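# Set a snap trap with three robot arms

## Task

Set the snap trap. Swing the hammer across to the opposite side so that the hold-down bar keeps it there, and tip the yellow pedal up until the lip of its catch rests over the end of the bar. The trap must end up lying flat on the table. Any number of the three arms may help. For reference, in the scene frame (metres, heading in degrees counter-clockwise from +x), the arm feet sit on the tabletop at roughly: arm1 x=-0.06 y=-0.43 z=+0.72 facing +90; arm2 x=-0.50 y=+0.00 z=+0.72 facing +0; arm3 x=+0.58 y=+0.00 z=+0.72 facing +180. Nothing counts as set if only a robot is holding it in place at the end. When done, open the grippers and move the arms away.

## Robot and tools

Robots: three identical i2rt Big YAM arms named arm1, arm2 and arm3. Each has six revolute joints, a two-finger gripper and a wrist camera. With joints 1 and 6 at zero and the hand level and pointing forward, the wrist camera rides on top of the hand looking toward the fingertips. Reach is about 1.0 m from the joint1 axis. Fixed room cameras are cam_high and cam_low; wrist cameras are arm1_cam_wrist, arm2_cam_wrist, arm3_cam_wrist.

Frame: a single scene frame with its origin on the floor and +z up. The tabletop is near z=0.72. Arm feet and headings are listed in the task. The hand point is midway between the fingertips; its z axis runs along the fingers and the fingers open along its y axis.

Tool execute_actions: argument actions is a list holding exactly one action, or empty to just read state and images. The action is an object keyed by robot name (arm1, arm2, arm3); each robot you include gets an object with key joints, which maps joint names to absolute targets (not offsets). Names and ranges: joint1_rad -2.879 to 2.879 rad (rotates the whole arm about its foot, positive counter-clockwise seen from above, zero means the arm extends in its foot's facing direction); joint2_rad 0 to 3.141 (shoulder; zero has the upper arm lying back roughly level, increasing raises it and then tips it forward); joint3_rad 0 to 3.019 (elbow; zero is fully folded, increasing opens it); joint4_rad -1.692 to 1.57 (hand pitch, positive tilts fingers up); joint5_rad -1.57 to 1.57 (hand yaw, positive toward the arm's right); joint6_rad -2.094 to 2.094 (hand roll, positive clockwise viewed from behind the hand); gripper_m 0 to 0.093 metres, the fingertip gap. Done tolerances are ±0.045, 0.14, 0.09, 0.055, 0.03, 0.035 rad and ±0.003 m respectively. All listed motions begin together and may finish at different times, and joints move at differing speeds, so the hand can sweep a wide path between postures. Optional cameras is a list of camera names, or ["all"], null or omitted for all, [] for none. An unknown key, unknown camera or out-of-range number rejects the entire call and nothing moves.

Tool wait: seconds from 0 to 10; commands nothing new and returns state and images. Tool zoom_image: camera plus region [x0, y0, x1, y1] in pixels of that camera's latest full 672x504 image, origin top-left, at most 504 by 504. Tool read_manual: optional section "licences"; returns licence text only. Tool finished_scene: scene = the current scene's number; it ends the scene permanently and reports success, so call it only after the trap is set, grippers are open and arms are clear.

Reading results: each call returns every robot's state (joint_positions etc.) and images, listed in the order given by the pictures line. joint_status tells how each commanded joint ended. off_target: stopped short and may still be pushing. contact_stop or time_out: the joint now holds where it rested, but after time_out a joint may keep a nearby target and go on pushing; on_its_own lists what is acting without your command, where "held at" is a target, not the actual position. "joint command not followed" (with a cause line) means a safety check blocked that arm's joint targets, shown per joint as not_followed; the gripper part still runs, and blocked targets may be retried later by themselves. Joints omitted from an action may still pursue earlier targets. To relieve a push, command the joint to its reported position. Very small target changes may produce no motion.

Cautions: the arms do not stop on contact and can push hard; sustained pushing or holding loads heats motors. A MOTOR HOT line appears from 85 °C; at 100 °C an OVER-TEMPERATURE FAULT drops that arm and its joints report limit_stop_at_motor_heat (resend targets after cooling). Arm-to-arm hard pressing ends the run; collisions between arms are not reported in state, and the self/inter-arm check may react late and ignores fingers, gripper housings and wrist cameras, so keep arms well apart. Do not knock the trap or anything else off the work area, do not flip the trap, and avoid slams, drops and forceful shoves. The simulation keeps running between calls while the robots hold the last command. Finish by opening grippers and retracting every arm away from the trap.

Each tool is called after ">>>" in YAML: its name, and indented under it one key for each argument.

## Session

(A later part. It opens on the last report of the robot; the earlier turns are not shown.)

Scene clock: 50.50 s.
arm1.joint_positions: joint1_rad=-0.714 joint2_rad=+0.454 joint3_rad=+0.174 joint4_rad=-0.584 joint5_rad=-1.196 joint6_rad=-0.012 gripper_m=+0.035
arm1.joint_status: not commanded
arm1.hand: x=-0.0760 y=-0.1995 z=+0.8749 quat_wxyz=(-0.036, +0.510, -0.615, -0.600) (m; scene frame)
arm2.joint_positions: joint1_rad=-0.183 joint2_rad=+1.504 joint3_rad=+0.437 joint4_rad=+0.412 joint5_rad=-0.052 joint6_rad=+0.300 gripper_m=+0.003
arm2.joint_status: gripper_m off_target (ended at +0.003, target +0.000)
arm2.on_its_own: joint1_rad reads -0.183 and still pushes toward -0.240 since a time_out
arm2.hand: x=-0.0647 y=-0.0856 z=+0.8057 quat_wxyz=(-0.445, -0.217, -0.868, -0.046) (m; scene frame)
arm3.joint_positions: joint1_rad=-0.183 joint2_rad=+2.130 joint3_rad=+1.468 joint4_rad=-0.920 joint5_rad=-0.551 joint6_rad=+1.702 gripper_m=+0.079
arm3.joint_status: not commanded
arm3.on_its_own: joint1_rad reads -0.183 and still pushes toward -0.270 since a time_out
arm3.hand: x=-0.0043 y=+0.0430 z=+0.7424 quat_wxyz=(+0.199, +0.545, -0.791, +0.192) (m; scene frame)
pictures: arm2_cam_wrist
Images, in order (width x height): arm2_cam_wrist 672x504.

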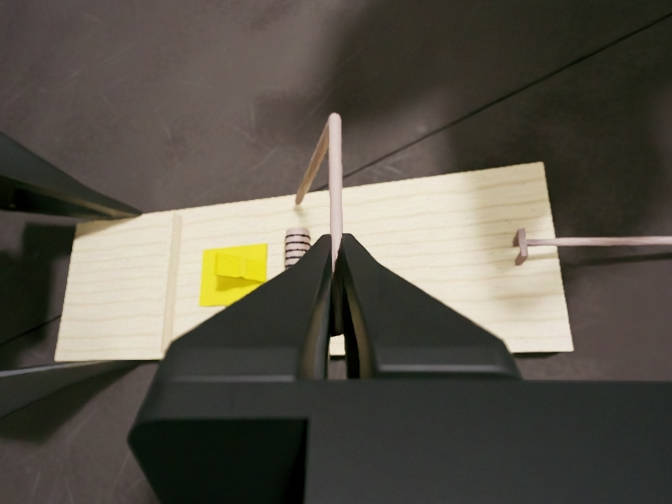

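>>> execute_actions:
  actions:
    - {"arm2":{"joints":{"joint1_rad":-0.29,"joint2_rad":1.58,"joint3_rad":0.38,"joint4_rad":0.52,"joint6_rad":0.25}},"arm1":{"joints":{"joint2_rad":1.25,"joint3_rad":0.1,"joint4_rad":0.34,"joint6_rad":0}}}
  cameras: ["arm2_cam_wrist","cam_high"]

>>> execute_actions:
  actions:
    - {"arm2":{"joints":{"joint1_rad":-0.32,"joint2_rad":1.7,"joint3_rad":0.36,"joint4_rad":0.65,"joint6_rad":0.2}}}
  cameras: ["arm2_cam_wrist","cam_high"]

Scene clock: 52.67 s.
arm1.joint_positions: joint1_rad=-0.714 joint2_rad=+1.245 joint3_rad=+0.101 joint4_rad=+0.315 joint5_rad=-1.197 joint6_rad=-0.012 gripper_m=+0.035
arm1.joint_status: all done
arm1.hand: x=-0.0458 y=-0.1624 z=+0.7893 quat_wxyz=(-0.050, +0.516, -0.607, -0.603) (m; scene frame)
arm2.joint_positions: joint1_rad=-0.205 joint2_rad=+1.544 joint3_rad=+0.408 joint4_rad=+0.525 joint5_rad=-0.063 joint6_rad=+0.301 gripper_m=+0.003
arm2.joint_status: joint1_rad time_out (moved -0.022 of -0.107); joint6_rad time_out (moved +0.001 of -0.050); the others done
arm2.on_its_own: joint1_rad reads -0.205 and still pushes toward -0.290 since a time_out; joint6_rad reads +0.301 and still pushes toward +0.250 since a time_out
arm2.hand: x=-0.0684 y=-0.0929 z=+0.8001 quat_wxyz=(-0.464, -0.222, -0.856, -0.047) (m; scene frame)
arm3.joint_positions: joint1_rad=-0.183 joint2_rad=+2.131 joint3_rad=+1.468 joint4_rad=-0.920 joint5_rad=-0.553 joint6_rad=+1.702 gripper_m=+0.079
arm3.joint_status: not commanded
arm3.on_its_own: joint1_rad reads -0.183 and still pushes toward -0.270 since a time_out
arm3.hand: x=-0.0043 y=+0.0426 z=+0.7424 quat_wxyz=(+0.200, +0.545, -0.791, +0.193) (m; scene frame)
pictures: arm2_cam_wrist, cam_high
Images, in order (width x height): arm2_cam_wrist 672x504, cam_high 672x504.

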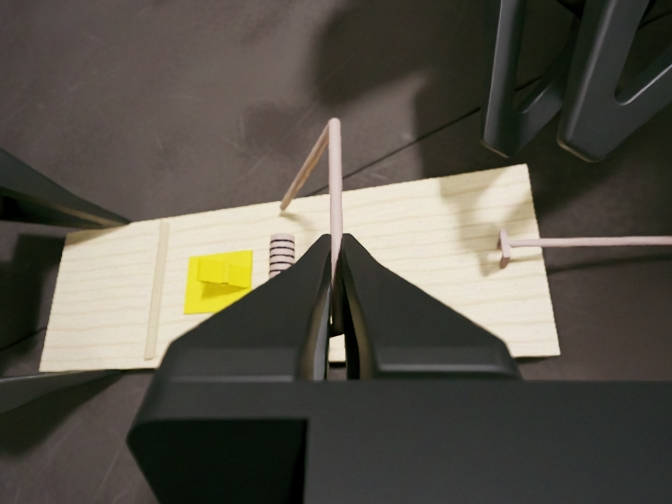

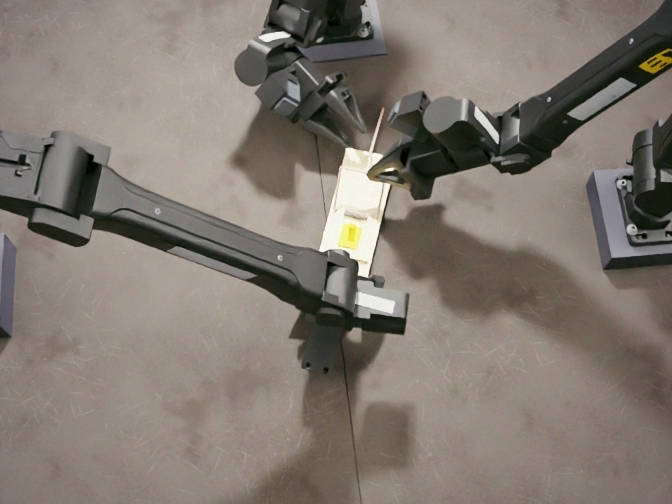

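not run: a stop came earlier in this reply.

>>> execute_actions:
  actions:
    - {"arm2":{"joints":{"joint1_rad":-0.32,"joint2_rad":1.68,"joint3_rad":0.36,"joint4_rad":0.62,"joint6_rad":0.25,"gripper_m":0.006}},"arm1":{"joints":{"joint1_rad":-0.76,"joint2_rad":1.4,"joint3_rad":0.085}}}
  cameras: ["arm2_cam_wrist","cam_high"]

Scene clock: 54.83 s.
arm1.joint_positions: joint1_rad=-0.753 joint2_rad=+1.399 joint3_rad=+0.091 joint4_rad=+0.317 joint5_rad=-1.197 joint6_rad=-0.012 gripper_m=+0.035
arm1.joint_status: all done
arm1.hand: x=-0.0470 y=-0.1760 z=+0.7589 quat_wxyz=(+0.002, +0.473, -0.654, -0.590) (m; scene frame)
arm2.joint_positions: joint1_rad=-0.250 joint2_rad=+1.641 joint3_rad=+0.391 joint4_rad=+0.642 joint5_rad=-0.049 joint6_rad=+0.284 gripper_m=+0.006
arm2.joint_status: joint1_rad time_out (moved -0.045 of -0.115); the others done
arm2.on_its_own: joint1_rad reads -0.250 and still pushes toward -0.320 since a time_out
arm2.hand: x=-0.0767 y=-0.1136 z=+0.7771 quat_wxyz=(-0.467, -0.237, -0.852, -0.026) (m; scene frame)
arm3.joint_positions: joint1_rad=-0.183 joint2_rad=+2.131 joint3_rad=+1.468 joint4_rad=-0.919 joint5_rad=-0.553 joint6_rad=+1.702 gripper_m=+0.079
arm3.joint_status: not commanded
arm3.on_its_own: joint1_rad reads -0.183 and still pushes toward -0.270 since a time_out
arm3.hand: x=-0.0044 y=+0.0427 z=+0.7422 quat_wxyz=(+0.200, +0.545, -0.791, +0.193) (m; scene frame)
pictures: arm2_cam_wrist, cam_high
Images, in order (width x height): arm2_cam_wrist 672x504, cam_high 672x504.

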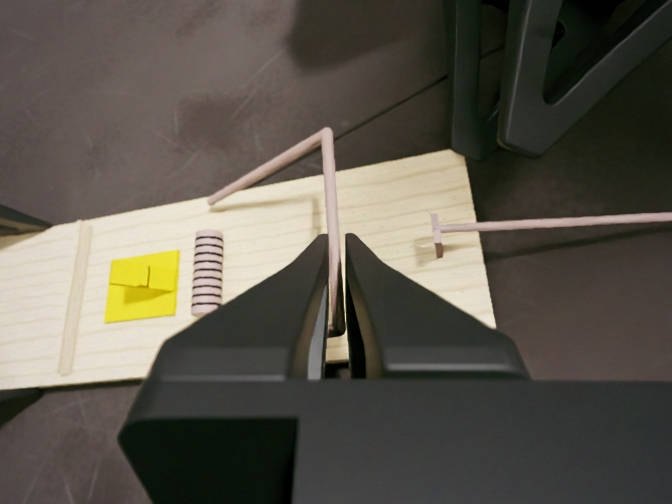

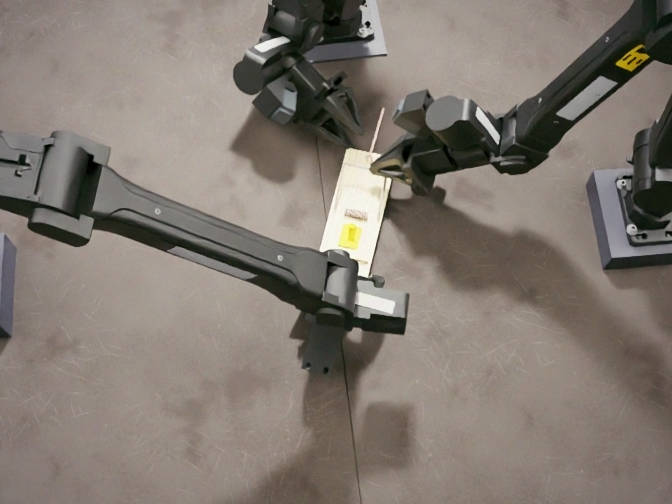

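>>> execute_actions:
  actions:
    - {"arm2":{"joints":{"joint2_rad":1.74,"joint4_rad":0.66,"gripper_m":0}},"arm1":{"joints":{"joint1_rad":-0.6,"joint2_rad":1.43}}}

Scene clock: 55.80 s.
arm1.joint_positions: joint1_rad=-0.606 joint2_rad=+1.421 joint3_rad=+0.091 joint4_rad=+0.317 joint5_rad=-1.197 joint6_rad=-0.012 gripper_m=+0.035
arm1.joint_status: all done
arm1.hand: x=-0.0857 y=-0.1787 z=+0.7551 quat_wxyz=(+0.054, +0.516, -0.622, -0.586) (m; scene frame)
arm2.joint_positions: joint1_rad=-0.256 joint2_rad=+1.681 joint3_rad=+0.387 joint4_rad=+0.691 joint5_rad=-0.049 joint6_rad=+0.279 gripper_m=+0.003
arm2.joint_status: gripper_m off_target (ended at +0.003, target +0.000); the others done
arm2.on_its_own: joint1_rad reads -0.256 and still pushes toward -0.320 since a time_out
arm2.hand: x=-0.0776 y=-0.1159 z=+0.7694 quat_wxyz=(-0.469, -0.237, -0.850, -0.024) (m; scene frame)
arm3.joint_positions: joint1_rad=-0.183 joint2_rad=+2.131 joint3_rad=+1.468 joint4_rad=-0.919 joint5_rad=-0.553 joint6_rad=+1.702 gripper_m=+0.079
arm3.joint_status: not commanded
arm3.on_its_own: joint1_rad reads -0.183 and still pushes toward -0.270 since a time_out
arm3.hand: x=-0.0044 y=+0.0427 z=+0.7422 quat_wxyz=(+0.200, +0.545, -0.791, +0.193) (m; scene frame)
pictures: arm1_cam_wrist, arm2_cam_wrist, arm3_cam_wrist, cam_high, cam_low
Images, in order (width x height): arm1_cam_wrist 672x504, arm2_cam_wrist 672x504, arm3_cam_wrist 672x504, cam_high 672x504, cam_low 672x504.

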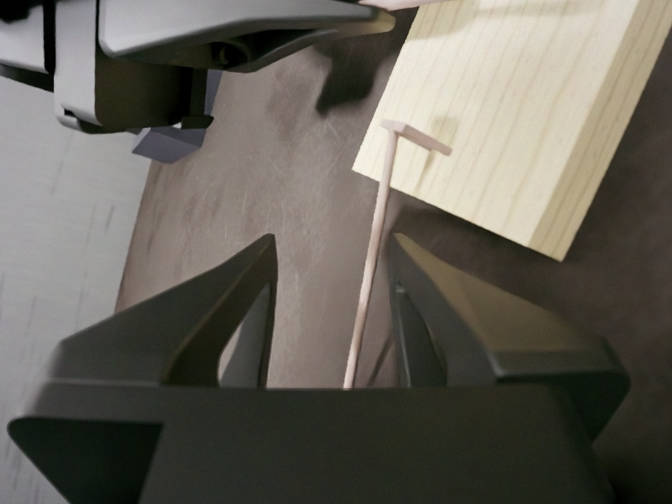

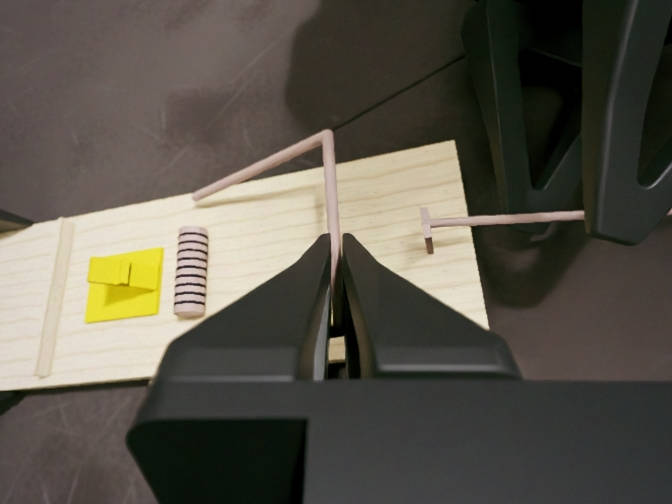

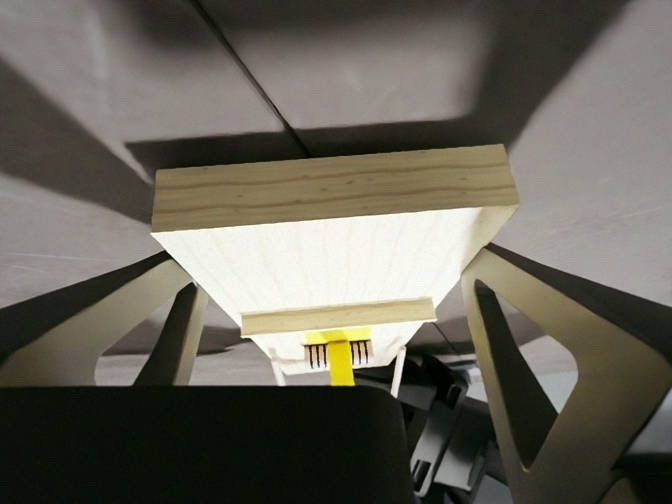

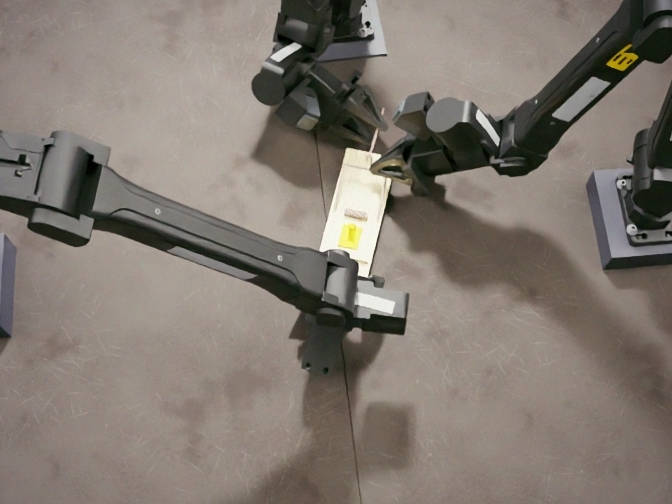

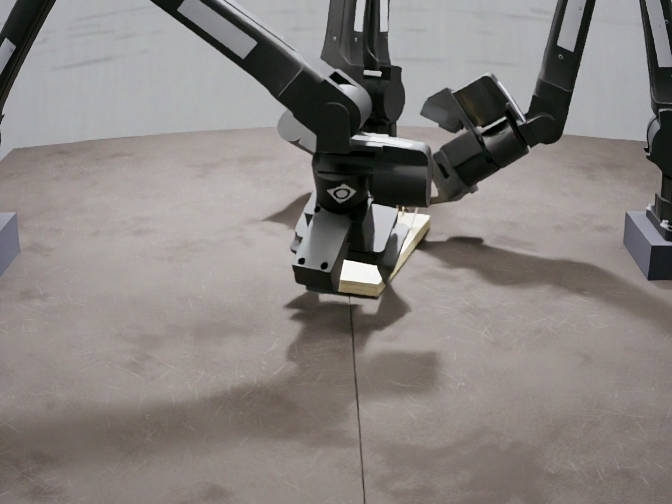

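>>> execute_actions:
  actions:
    - {"arm1":{"joints":{"joint1_rad":-0.53,"joint2_rad":1.45,"joint4_rad":0.34}}}
  cameras: ["arm2_cam_wrist","arm1_cam_wrist"]

>>> execute_actions:
  actions:
    - {"arm1":{"joints":{"joint2_rad":1.1,"joint4_rad":0.05}}}
  cameras: ["arm2_cam_wrist","arm1_cam_wrist"]

Scene clock: 56.80 s.
arm1.joint_positions: joint1_rad=-0.539 joint2_rad=+1.430 joint3_rad=+0.091 joint4_rad=+0.325 joint5_rad=-1.201 joint6_rad=-0.012 gripper_m=+0.035
arm1.joint_status: all done
arm1.hand: x=-0.1028 y=-0.1811 z=+0.7548 quat_wxyz=(+0.075, +0.537, -0.604, -0.585) (m; scene frame)
arm2.joint_positions: joint1_rad=-0.256 joint2_rad=+1.681 joint3_rad=+0.387 joint4_rad=+0.691 joint5_rad=-0.049 joint6_rad=+0.279 gripper_m=+0.003
arm2.joint_status: not commanded
arm2.on_its_own: joint1_rad reads -0.256 and still pushes toward -0.320 since a time_out
arm2.hand: x=-0.0776 y=-0.1159 z=+0.7694 quat_wxyz=(-0.469, -0.237, -0.850, -0.024) (m; scene frame)
arm3.joint_positions: joint1_rad=-0.183 joint2_rad=+2.131 joint3_rad=+1.468 joint4_rad=-0.919 joint5_rad=-0.553 joint6_rad=+1.702 gripper_m=+0.079
arm3.joint_status: not commanded
arm3.on_its_own: joint1_rad reads -0.183 and still pushes toward -0.270 since a time_out
arm3.hand: x=-0.0044 y=+0.0427 z=+0.7422 quat_wxyz=(+0.200, +0.545, -0.791, +0.193) (m; scene frame)
pictures: arm1_cam_wrist, arm2_cam_wrist
Images, in order (width x height): arm1_cam_wrist 672x504, arm2_cam_wrist 672x504.

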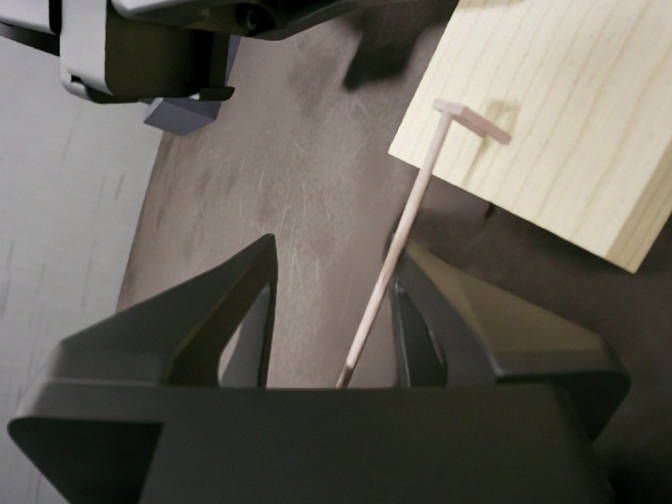

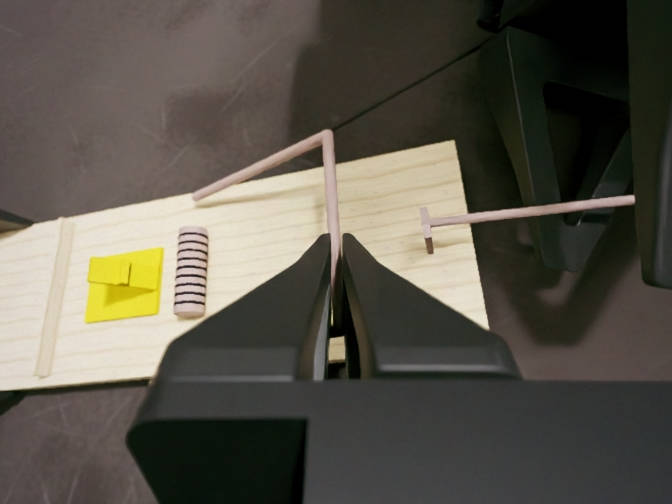

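Scene clock: 57.80 s.
arm1.joint_positions: joint1_rad=-0.539 joint2_rad=+1.125 joint3_rad=+0.082 joint4_rad=+0.054 joint5_rad=-1.171 joint6_rad=+0.017 gripper_m=+0.035
arm1.joint_status: all done
arm1.hand: x=-0.1039 y=-0.1871 z=+0.7810 quat_wxyz=(+0.066, +0.533, -0.614, -0.578) (m; scene frame)
arm2.joint_positions: joint1_rad=-0.256 joint2_rad=+1.681 joint3_rad=+0.384 joint4_rad=+0.691 joint5_rad=-0.049 joint6_rad=+0.279 gripper_m=+0.003
arm2.joint_status: not commanded
arm2.on_its_own: joint1_rad reads -0.256 and still pushes toward -0.320 since a time_out
arm2.hand: x=-0.0789 y=-0.1156 z=+0.7686 quat_wxyz=(-0.468, -0.237, -0.851, -0.024) (m; scene frame)
arm3.joint_positions: joint1_rad=-0.183 joint2_rad=+2.131 joint3_rad=+1.468 joint4_rad=-0.919 joint5_rad=-0.553 joint6_rad=+1.712 gripper_m=+0.079
arm3.joint_status: not commanded
arm3.on_its_own: joint1_rad reads -0.183 and still pushes toward -0.270 since a time_out
arm3.hand: x=-0.0044 y=+0.0426 z=+0.7423 quat_wxyz=(+0.199, +0.541, -0.794, +0.194) (m; scene frame)
pictures: arm1_cam_wrist, arm2_cam_wrist
Images, in order (width x height): arm1_cam_wrist 672x504, arm2_cam_wrist 672x504.

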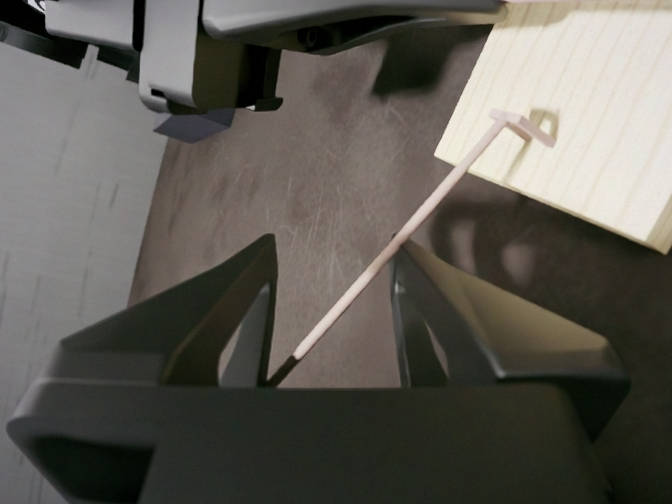

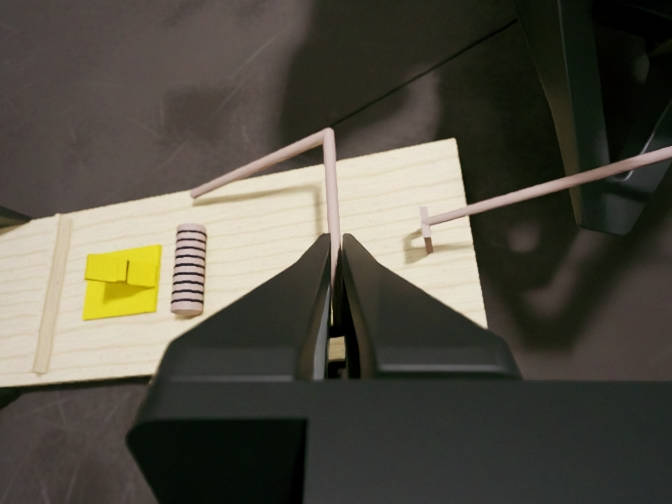

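>>> execute_actions:
  actions:
    - {"arm1":{"joints":{"joint1_rad":-0.52,"joint2_rad":1.02,"joint3_rad":0.19,"joint4_rad":-0.13,"joint6_rad":0.5,"gripper_m":0.045}}}
  cameras: []

>>> execute_actions:
  actions:
    - {"arm1":{"joints":{"joint2_rad":1.15,"joint3_rad":0.28,"joint4_rad":-0.07,"joint6_rad":0.9,"gripper_m":0.035}}}
  cameras: ["cam_high","arm1_cam_wrist"]

>>> execute_actions:
  actions:
    - {"arm1":{"joints":{"joint2_rad":1.26,"joint3_rad":0.35,"joint4_rad":-0.04,"joint6_rad":1.4,"gripper_m":0.03}}}
  cameras: ["cam_high","arm2_cam_wrist"]

>>> execute_actions:
  actions:
    - {"arm1":{"joints":{"joint1_rad":-0.54,"joint2_rad":1.33,"joint3_rad":0.43}}}
  cameras: ["cam_high","arm2_cam_wrist","arm1_cam_wrist"]

Scene clock: 59.67 s.
arm1.joint_positions: joint1_rad=-0.529 joint2_rad=+1.032 joint3_rad=+0.146 joint4_rad=-0.115 joint5_rad=-1.195 joint6_rad=+0.484 gripper_m=+0.045
arm1.joint_status: all done
arm1.hand: x=-0.1019 y=-0.1768 z=+0.8062 quat_wxyz=(+0.213, +0.378, -0.714, -0.549) (m; scene frame)
arm2.joint_positions: joint1_rad=-0.256 joint2_rad=+1.681 joint3_rad=+0.384 joint4_rad=+0.691 joint5_rad=-0.049 joint6_rad=+0.279 gripper_m=+0.003
arm2.joint_status: not commanded
arm2.on_its_own: joint1_rad reads -0.256 and still pushes toward -0.320 since a time_out
arm2.hand: x=-0.0789 y=-0.1156 z=+0.7686 quat_wxyz=(-0.468, -0.237, -0.851, -0.024) (m; scene frame)
arm3.joint_positions: joint1_rad=-0.183 joint2_rad=+2.131 joint3_rad=+1.468 joint4_rad=-0.919 joint5_rad=-0.553 joint6_rad=+1.710 gripper_m=+0.079
arm3.joint_status: not commanded
arm3.on_its_own: joint1_rad reads -0.183 and still pushes toward -0.270 since a time_out
arm3.hand: x=-0.0044 y=+0.0426 z=+0.7423 quat_wxyz=(+0.199, +0.542, -0.793, +0.194) (m; scene frame)
pictures: none
No camera images: the call's "cameras" was empty. Leave "cameras" out to get every camera's image.

Scene clock: 61.07 s.
arm1.joint_positions: joint1_rad=-0.528 joint2_rad=+1.153 joint3_rad=+0.230 joint4_rad=-0.097 joint5_rad=-1.198 joint6_rad=+0.886 gripper_m=+0.035
arm1.joint_status: all done
arm1.hand: x=-0.0876 y=-0.1496 z=+0.8104 quat_wxyz=(+0.325, +0.224, -0.777, -0.490) (m; scene frame)
arm2.joint_positions: joint1_rad=-0.256 joint2_rad=+1.681 joint3_rad=+0.384 joint4_rad=+0.691 joint5_rad=-0.052 joint6_rad=+0.279 gripper_m=+0.003
arm2.joint_status: not commanded
arm2.on_its_own: joint1_rad reads -0.256 and still pushes toward -0.320 since a time_out
arm2.hand: x=-0.0788 y=-0.1152 z=+0.7686 quat_wxyz=(-0.468, -0.237, -0.851, -0.025) (m; scene frame)
arm3.joint_positions: joint1_rad=-0.184 joint2_rad=+2.131 joint3_rad=+1.468 joint4_rad=-0.919 joint5_rad=-0.553 joint6_rad=+1.709 gripper_m=+0.079
arm3.joint_status: not commanded
arm3.on_its_own: joint1_rad reads -0.184 and still pushes toward -0.270 since a time_out
arm3.hand: x=-0.0044 y=+0.0431 z=+0.7422 quat_wxyz=(+0.199, +0.542, -0.793, +0.193) (m; scene frame)
pictures: arm1_cam_wrist, cam_high
Images, in order (width x height): arm1_cam_wrist 672x504, cam_high 672x504.

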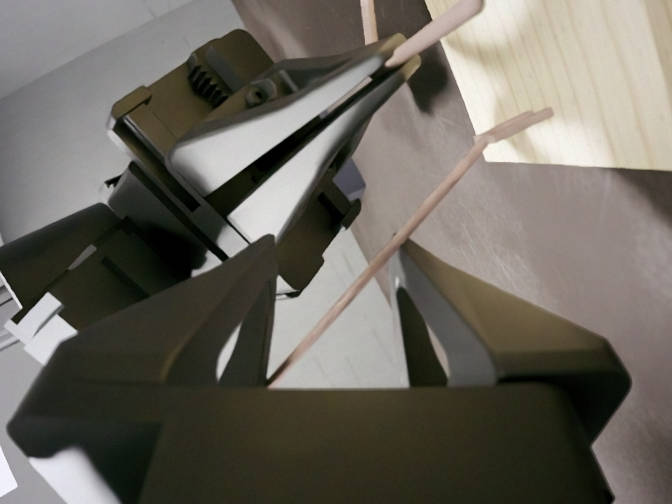

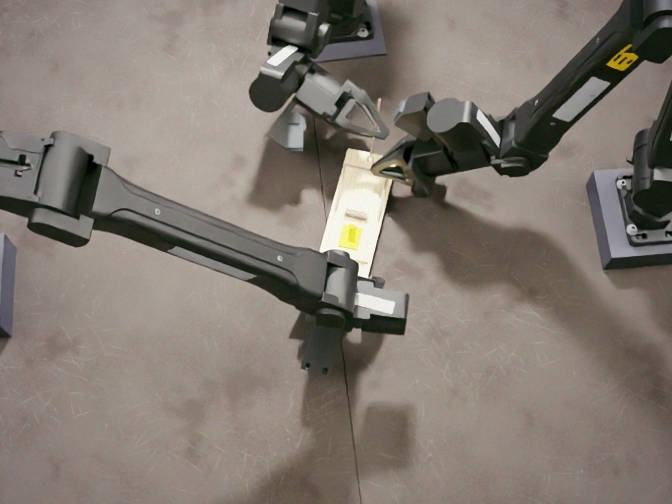

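Scene clock: 62.57 s.
arm1.joint_positions: joint1_rad=-0.526 joint2_rad=+1.260 joint3_rad=+0.298 joint4_rad=-0.069 joint5_rad=-1.201 joint6_rad=+1.387 gripper_m=+0.030
arm1.joint_status: all done
arm1.hand: x=-0.0753 y=-0.1260 z=+0.8089 quat_wxyz=(+0.440, +0.022, -0.808, -0.390) (m; scene frame)
arm2.joint_positions: joint1_rad=-0.256 joint2_rad=+1.681 joint3_rad=+0.384 joint4_rad=+0.691 joint5_rad=-0.059 joint6_rad=+0.279 gripper_m=+0.003
arm2.joint_status: not commanded
arm2.on_its_own: joint1_rad reads -0.256 and still pushes toward -0.320 since a time_out
arm2.hand: x=-0.0786 y=-0.1139 z=+0.7683 quat_wxyz=(-0.468, -0.235, -0.852, -0.028) (m; scene frame)
arm3.joint_positions: joint1_rad=-0.187 joint2_rad=+2.131 joint3_rad=+1.468 joint4_rad=-0.919 joint5_rad=-0.552 joint6_rad=+1.706 gripper_m=+0.079
arm3.joint_status: not commanded
arm3.on_its_own: joint1_rad reads -0.187 and still pushes toward -0.270 since a time_out
arm3.hand: x=-0.0043 y=+0.0447 z=+0.7422 quat_wxyz=(+0.200, +0.542, -0.793, +0.193) (m; scene frame)
pictures: arm2_cam_wrist, cam_high
Images, in order (width x height): arm2_cam_wrist 672x504, cam_high 672x504.

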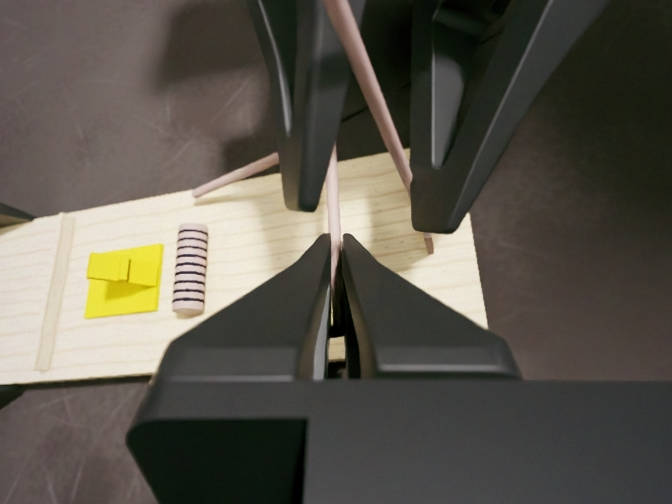

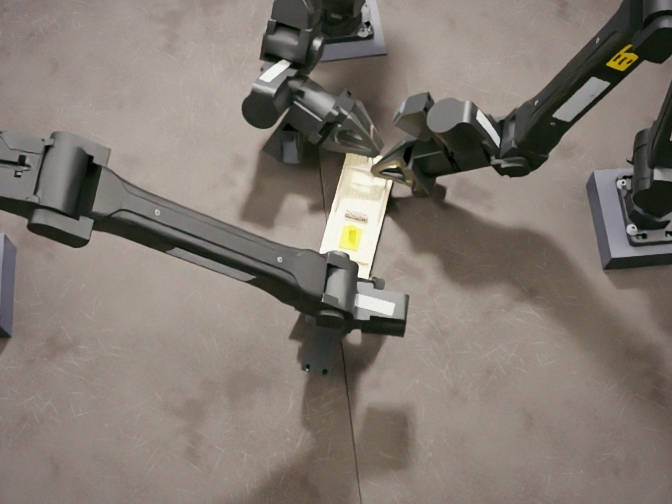

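Scene clock: 64.33 s.
arm1.joint_positions: joint1_rad=-0.528 joint2_rad=+1.321 joint3_rad=+0.334 joint4_rad=-0.069 joint5_rad=-1.230 joint6_rad=+1.441 gripper_m=+0.030
arm1.joint_status: joint3_rad time_out (moved +0.036 of +0.132); the others done
arm1.on_its_own: joint3_rad reads +0.334 and still pushes toward +0.430 since a time_out
arm1.hand: x=-0.0714 y=-0.1164 z=+0.8082 quat_wxyz=(+0.467, -0.003, -0.803, -0.371) (m; scene frame)
arm2.joint_positions: joint1_rad=-0.255 joint2_rad=+1.685 joint3_rad=+0.384 joint4_rad=+0.691 joint5_rad=-0.071 joint6_rad=+0.281 gripper_m=+0.003
arm2.joint_status: not commanded
arm2.on_its_own: joint1_rad reads -0.255 and still pushes toward -0.320 since a time_out
arm2.hand: x=-0.0785 y=-0.1113 z=+0.7668 quat_wxyz=(-0.466, -0.233, -0.853, -0.034) (m; scene frame)
arm3.joint_positions: joint1_rad=-0.192 joint2_rad=+2.131 joint3_rad=+1.468 joint4_rad=-0.919 joint5_rad=-0.551 joint6_rad=+1.701 gripper_m=+0.079
arm3.joint_status: not commanded
arm3.on_its_own: joint1_rad reads -0.192 and still pushes toward -0.270 since a time_out
arm3.hand: x=-0.0039 y=+0.0481 z=+0.7420 quat_wxyz=(+0.200, +0.543, -0.793, +0.191) (m; scene frame)
pictures: arm1_cam_wrist, arm2_cam_wrist, cam_high
Images, in order (width x height): arm1_cam_wrist 672x504, arm2_cam_wrist 672x504, cam_high 672x504.

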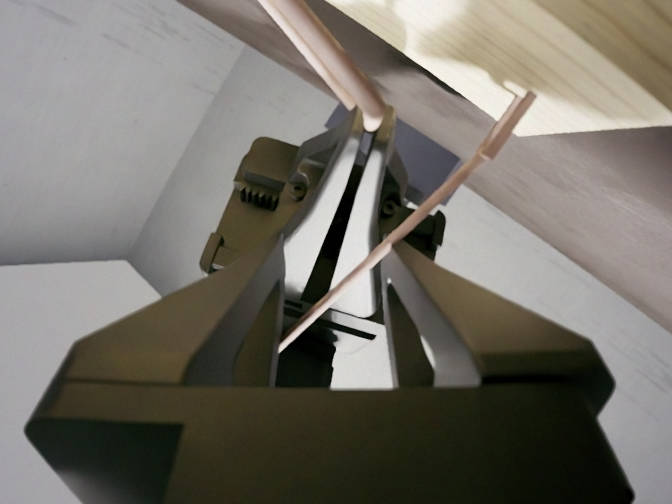

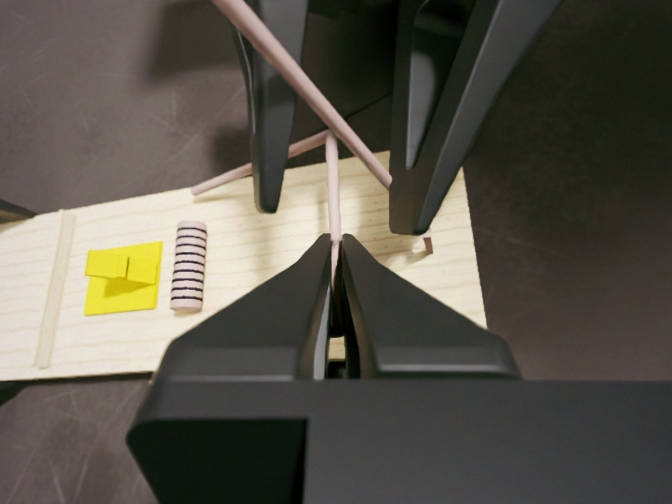

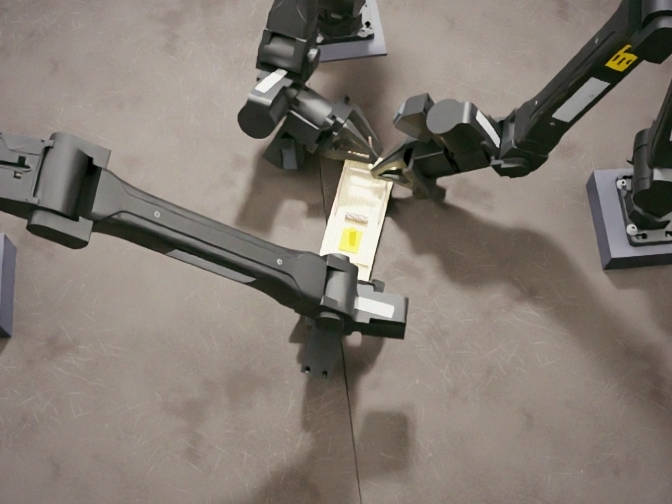

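Jammed between the fingers; open and withdraw.

>>> execute_actions:
  actions:
    - {"arm1":{"joints":{"joint1_rad":-0.72,"joint2_rad":1.27,"joint3_rad":0.37,"gripper_m":0.06}},"arm3":{"joints":{"joint1_rad":-0.24}}}
  cameras: ["cam_high","arm2_cam_wrist"]

>>> execute_actions:
  actions:
    - {"arm1":{"joints":{"joint2_rad":1.2,"joint3_rad":0.42,"joint4_rad":0.13,"joint5_rad":-1.01,"joint6_rad":-0.9,"gripper_m":0}}}
  cameras: ["cam_high","arm2_cam_wrist"]

Scene clock: 66.27 s.
arm1.joint_positions: joint1_rad=-0.717 joint2_rad=+1.279 joint3_rad=+0.353 joint4_rad=-0.061 joint5_rad=-1.203 joint6_rad=+1.416 gripper_m=+0.060
arm1.joint_status: all done
arm1.hand: x=-0.0023 y=-0.1106 z=+0.8210 quat_wxyz=(+0.397, -0.054, -0.804, -0.439) (m; scene frame)
arm2.joint_positions: joint1_rad=-0.255 joint2_rad=+1.685 joint3_rad=+0.384 joint4_rad=+0.691 joint5_rad=-0.065 joint6_rad=+0.281 gripper_m=+0.003
arm2.joint_status: not commanded
arm2.on_its_own: joint1_rad reads -0.255 and still pushes toward -0.320 since a time_out
arm2.hand: x=-0.0787 y=-0.1123 z=+0.7668 quat_wxyz=(-0.466, -0.234, -0.853, -0.031) (m; scene frame)
arm3.joint_positions: joint1_rad=-0.189 joint2_rad=+2.131 joint3_rad=+1.468 joint4_rad=-0.919 joint5_rad=-0.550 joint6_rad=+1.701 gripper_m=+0.079
arm3.joint_status: joint1_rad time_out (moved +0.003 of -0.048)
arm3.on_its_own: joint1_rad reads -0.189 and still pushes toward -0.240 since a time_out
arm3.hand: x=-0.0041 y=+0.0464 z=+0.7419 quat_wxyz=(+0.199, +0.544, -0.793, +0.191) (m; scene frame)
pictures: arm2_cam_wrist, cam_high
Images, in order (width x height): arm2_cam_wrist 672x504, cam_high 672x504.

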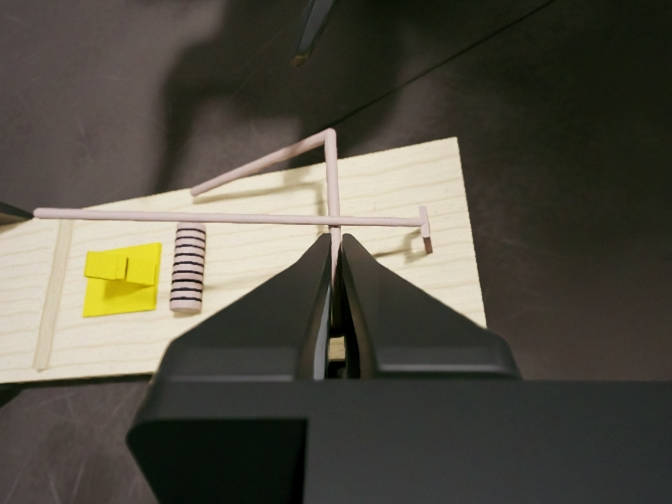

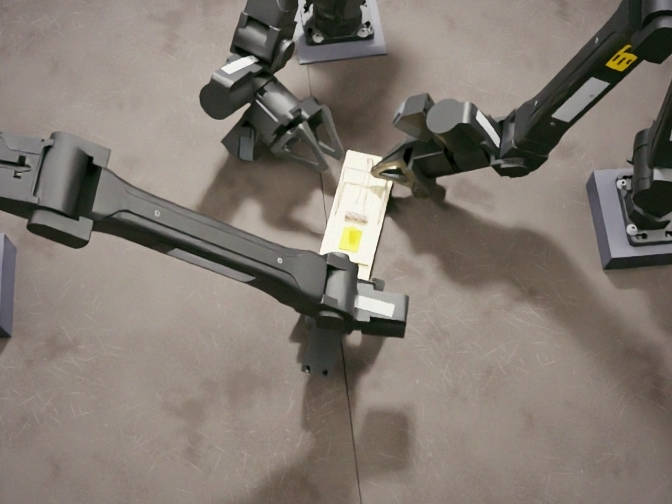

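not run: a stop came earlier in this reply.

Fell over. Hammer needs to be a bit lower.

>>> execute_actions:
  actions:
    - {"arm1":{"joints":{"joint2_rad":1.15,"joint3_rad":0.44,"joint4_rad":0.13,"joint5_rad":-1.01,"joint6_rad":-0.9,"gripper_m":0}},"arm2":{"joints":{"joint2_rad":1.8}}}
  cameras: []

>>> execute_actions:
  actions:
    - {"arm1":{"joints":{"joint1_rad":-0.48,"joint2_rad":1.3}}}
  cameras: []

>>> execute_actions:
  actions:
    - {"arm1":{"joints":{"joint2_rad":1.48}}}

Scene clock: 69.07 s.
arm1.joint_positions: joint1_rad=-0.717 joint2_rad=+1.147 joint3_rad=+0.405 joint4_rad=+0.107 joint5_rad=-1.013 joint6_rad=-0.883 gripper_m=+0.001
arm1.joint_status: all done
arm1.hand: x=+0.0473 y=-0.0737 z=+0.8744 quat_wxyz=(-0.395, +0.740, -0.329, -0.433) (m; scene frame)
arm2.joint_positions: joint1_rad=-0.256 joint2_rad=+1.736 joint3_rad=+0.395 joint4_rad=+0.699 joint5_rad=-0.051 joint6_rad=+0.278 gripper_m=+0.003
arm2.joint_status: all done
arm2.on_its_own: joint1_rad reads -0.256 and still pushes toward -0.320 since a time_out
arm2.hand: x=-0.0800 y=-0.1147 z=+0.7507 quat_wxyz=(-0.452, -0.239, -0.859, -0.025) (m; scene frame)
arm3.joint_positions: joint1_rad=-0.189 joint2_rad=+2.131 joint3_rad=+1.468 joint4_rad=-0.919 joint5_rad=-0.550 joint6_rad=+1.702 gripper_m=+0.079
arm3.joint_status: not commanded
arm3.on_its_own: joint1_rad reads -0.189 and still pushes toward -0.240 since a time_out
arm3.hand: x=-0.0041 y=+0.0464 z=+0.7419 quat_wxyz=(+0.199, +0.543, -0.793, +0.191) (m; scene frame)
pictures: none
No camera images: the call's "cameras" was empty. Leave "cameras" out to get every camera's image.

Scene clock: 69.97 s.
arm1.joint_positions: joint1_rad=-0.481 joint2_rad=+1.305 joint3_rad=+0.405 joint4_rad=+0.107 joint5_rad=-1.013 joint6_rad=-0.884 gripper_m=+0.001
arm1.joint_status: all done
arm1.hand: x=-0.0396 y=-0.0597 z=+0.8241 quat_wxyz=(-0.278, +0.779, -0.284, -0.485) (m; scene frame)
arm2.joint_positions: joint1_rad=-0.256 joint2_rad=+1.736 joint3_rad=+0.395 joint4_rad=+0.699 joint5_rad=-0.051 joint6_rad=+0.278 gripper_m=+0.003
arm2.joint_status: not commanded
arm2.on_its_own: joint1_rad reads -0.256 and still pushes toward -0.320 since a time_out
arm2.hand: x=-0.0800 y=-0.1147 z=+0.7507 quat_wxyz=(-0.452, -0.239, -0.859, -0.025) (m; scene frame)
arm3.joint_positions: joint1_rad=-0.189 joint2_rad=+2.131 joint3_rad=+1.468 joint4_rad=-0.919 joint5_rad=-0.550 joint6_rad=+1.702 gripper_m=+0.079
arm3.joint_status: not commanded
arm3.on_its_own: joint1_rad reads -0.189 and still pushes toward -0.240 since a time_out
arm3.hand: x=-0.0041 y=+0.0464 z=+0.7419 quat_wxyz=(+0.199, +0.543, -0.793, +0.191) (m; scene frame)
pictures: none
No camera images: the call's "cameras" was empty. Leave "cameras" out to get every camera's image.

Scene clock: 70.83 s.
arm1.joint_positions: joint1_rad=-0.481 joint2_rad=+1.483 joint3_rad=+0.407 joint4_rad=+0.109 joint5_rad=-1.014 joint6_rad=-0.884 gripper_m=+0.001
arm1.joint_status: all done
arm1.hand: x=-0.0443 y=-0.0688 z=+0.7687 quat_wxyz=(-0.205, +0.779, -0.331, -0.492) (m; scene frame)
arm2.joint_positions: joint1_rad=-0.256 joint2_rad=+1.736 joint3_rad=+0.395 joint4_rad=+0.699 joint5_rad=-0.051 joint6_rad=+0.278 gripper_m=+0.003
arm2.joint_status: not commanded
arm2.on_its_own: joint1_rad reads -0.256 and still pushes toward -0.320 since a time_out
arm2.hand: x=-0.0800 y=-0.1147 z=+0.7507 quat_wxyz=(-0.452, -0.239, -0.859, -0.025) (m; scene frame)
arm3.joint_positions: joint1_rad=-0.189 joint2_rad=+2.131 joint3_rad=+1.468 joint4_rad=-0.919 joint5_rad=-0.550 joint6_rad=+1.702 gripper_m=+0.079
arm3.joint_status: not commanded
arm3.on_its_own: joint1_rad reads -0.189 and still pushes toward -0.240 since a time_out
arm3.hand: x=-0.0041 y=+0.0464 z=+0.7419 quat_wxyz=(+0.199, +0.543, -0.793, +0.191) (m; scene frame)
pictures: arm1_cam_wrist, arm2_cam_wrist, arm3_cam_wrist, cam_high, cam_low
Images, in order (width x height): arm1_cam_wrist 672x504, arm2_cam_wrist 672x504, arm3_cam_wrist 672x504, cam_high 672x504, cam_low 672x504.

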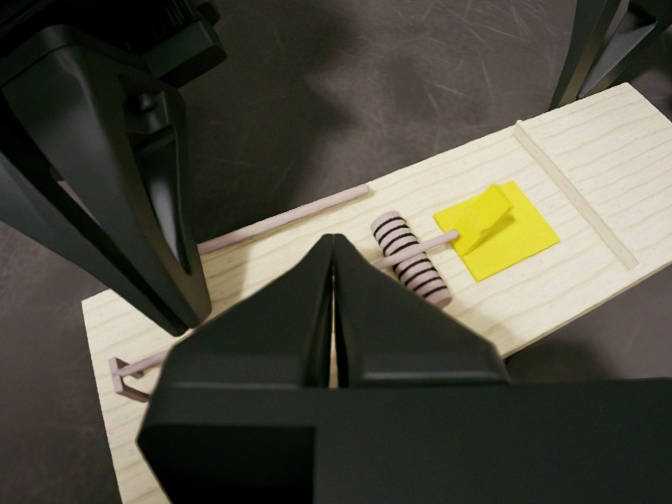

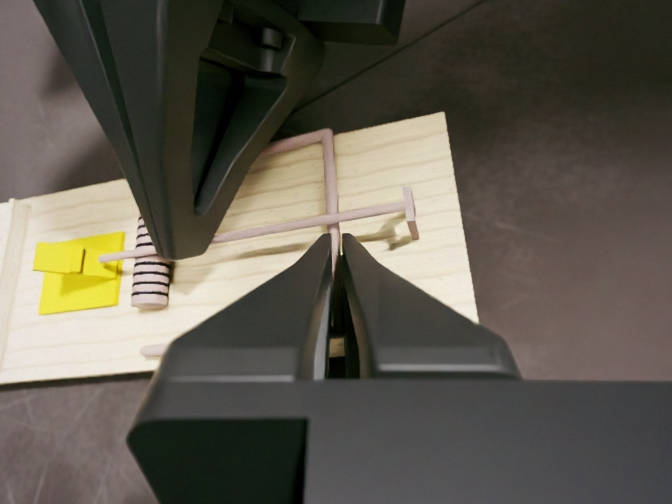

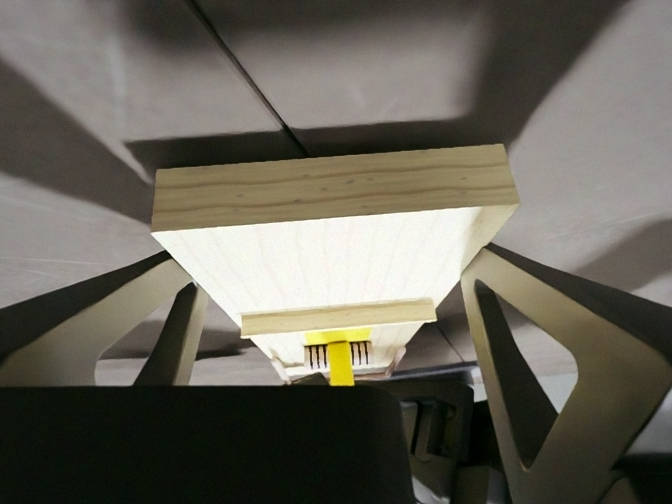

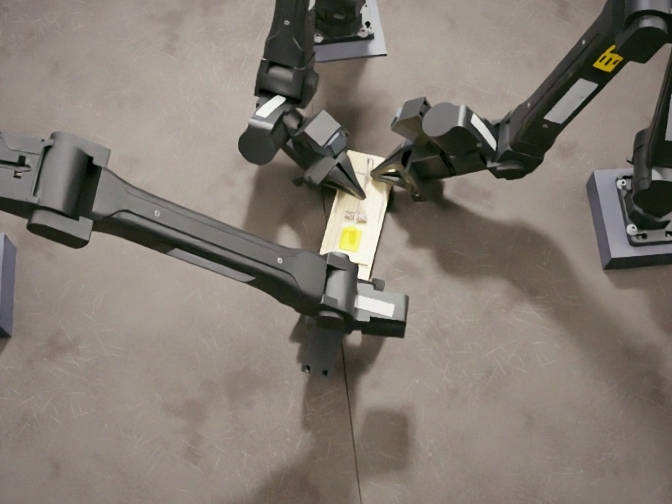

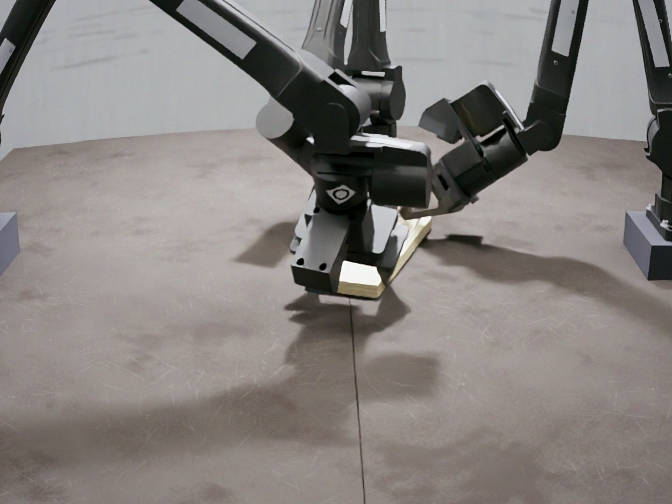

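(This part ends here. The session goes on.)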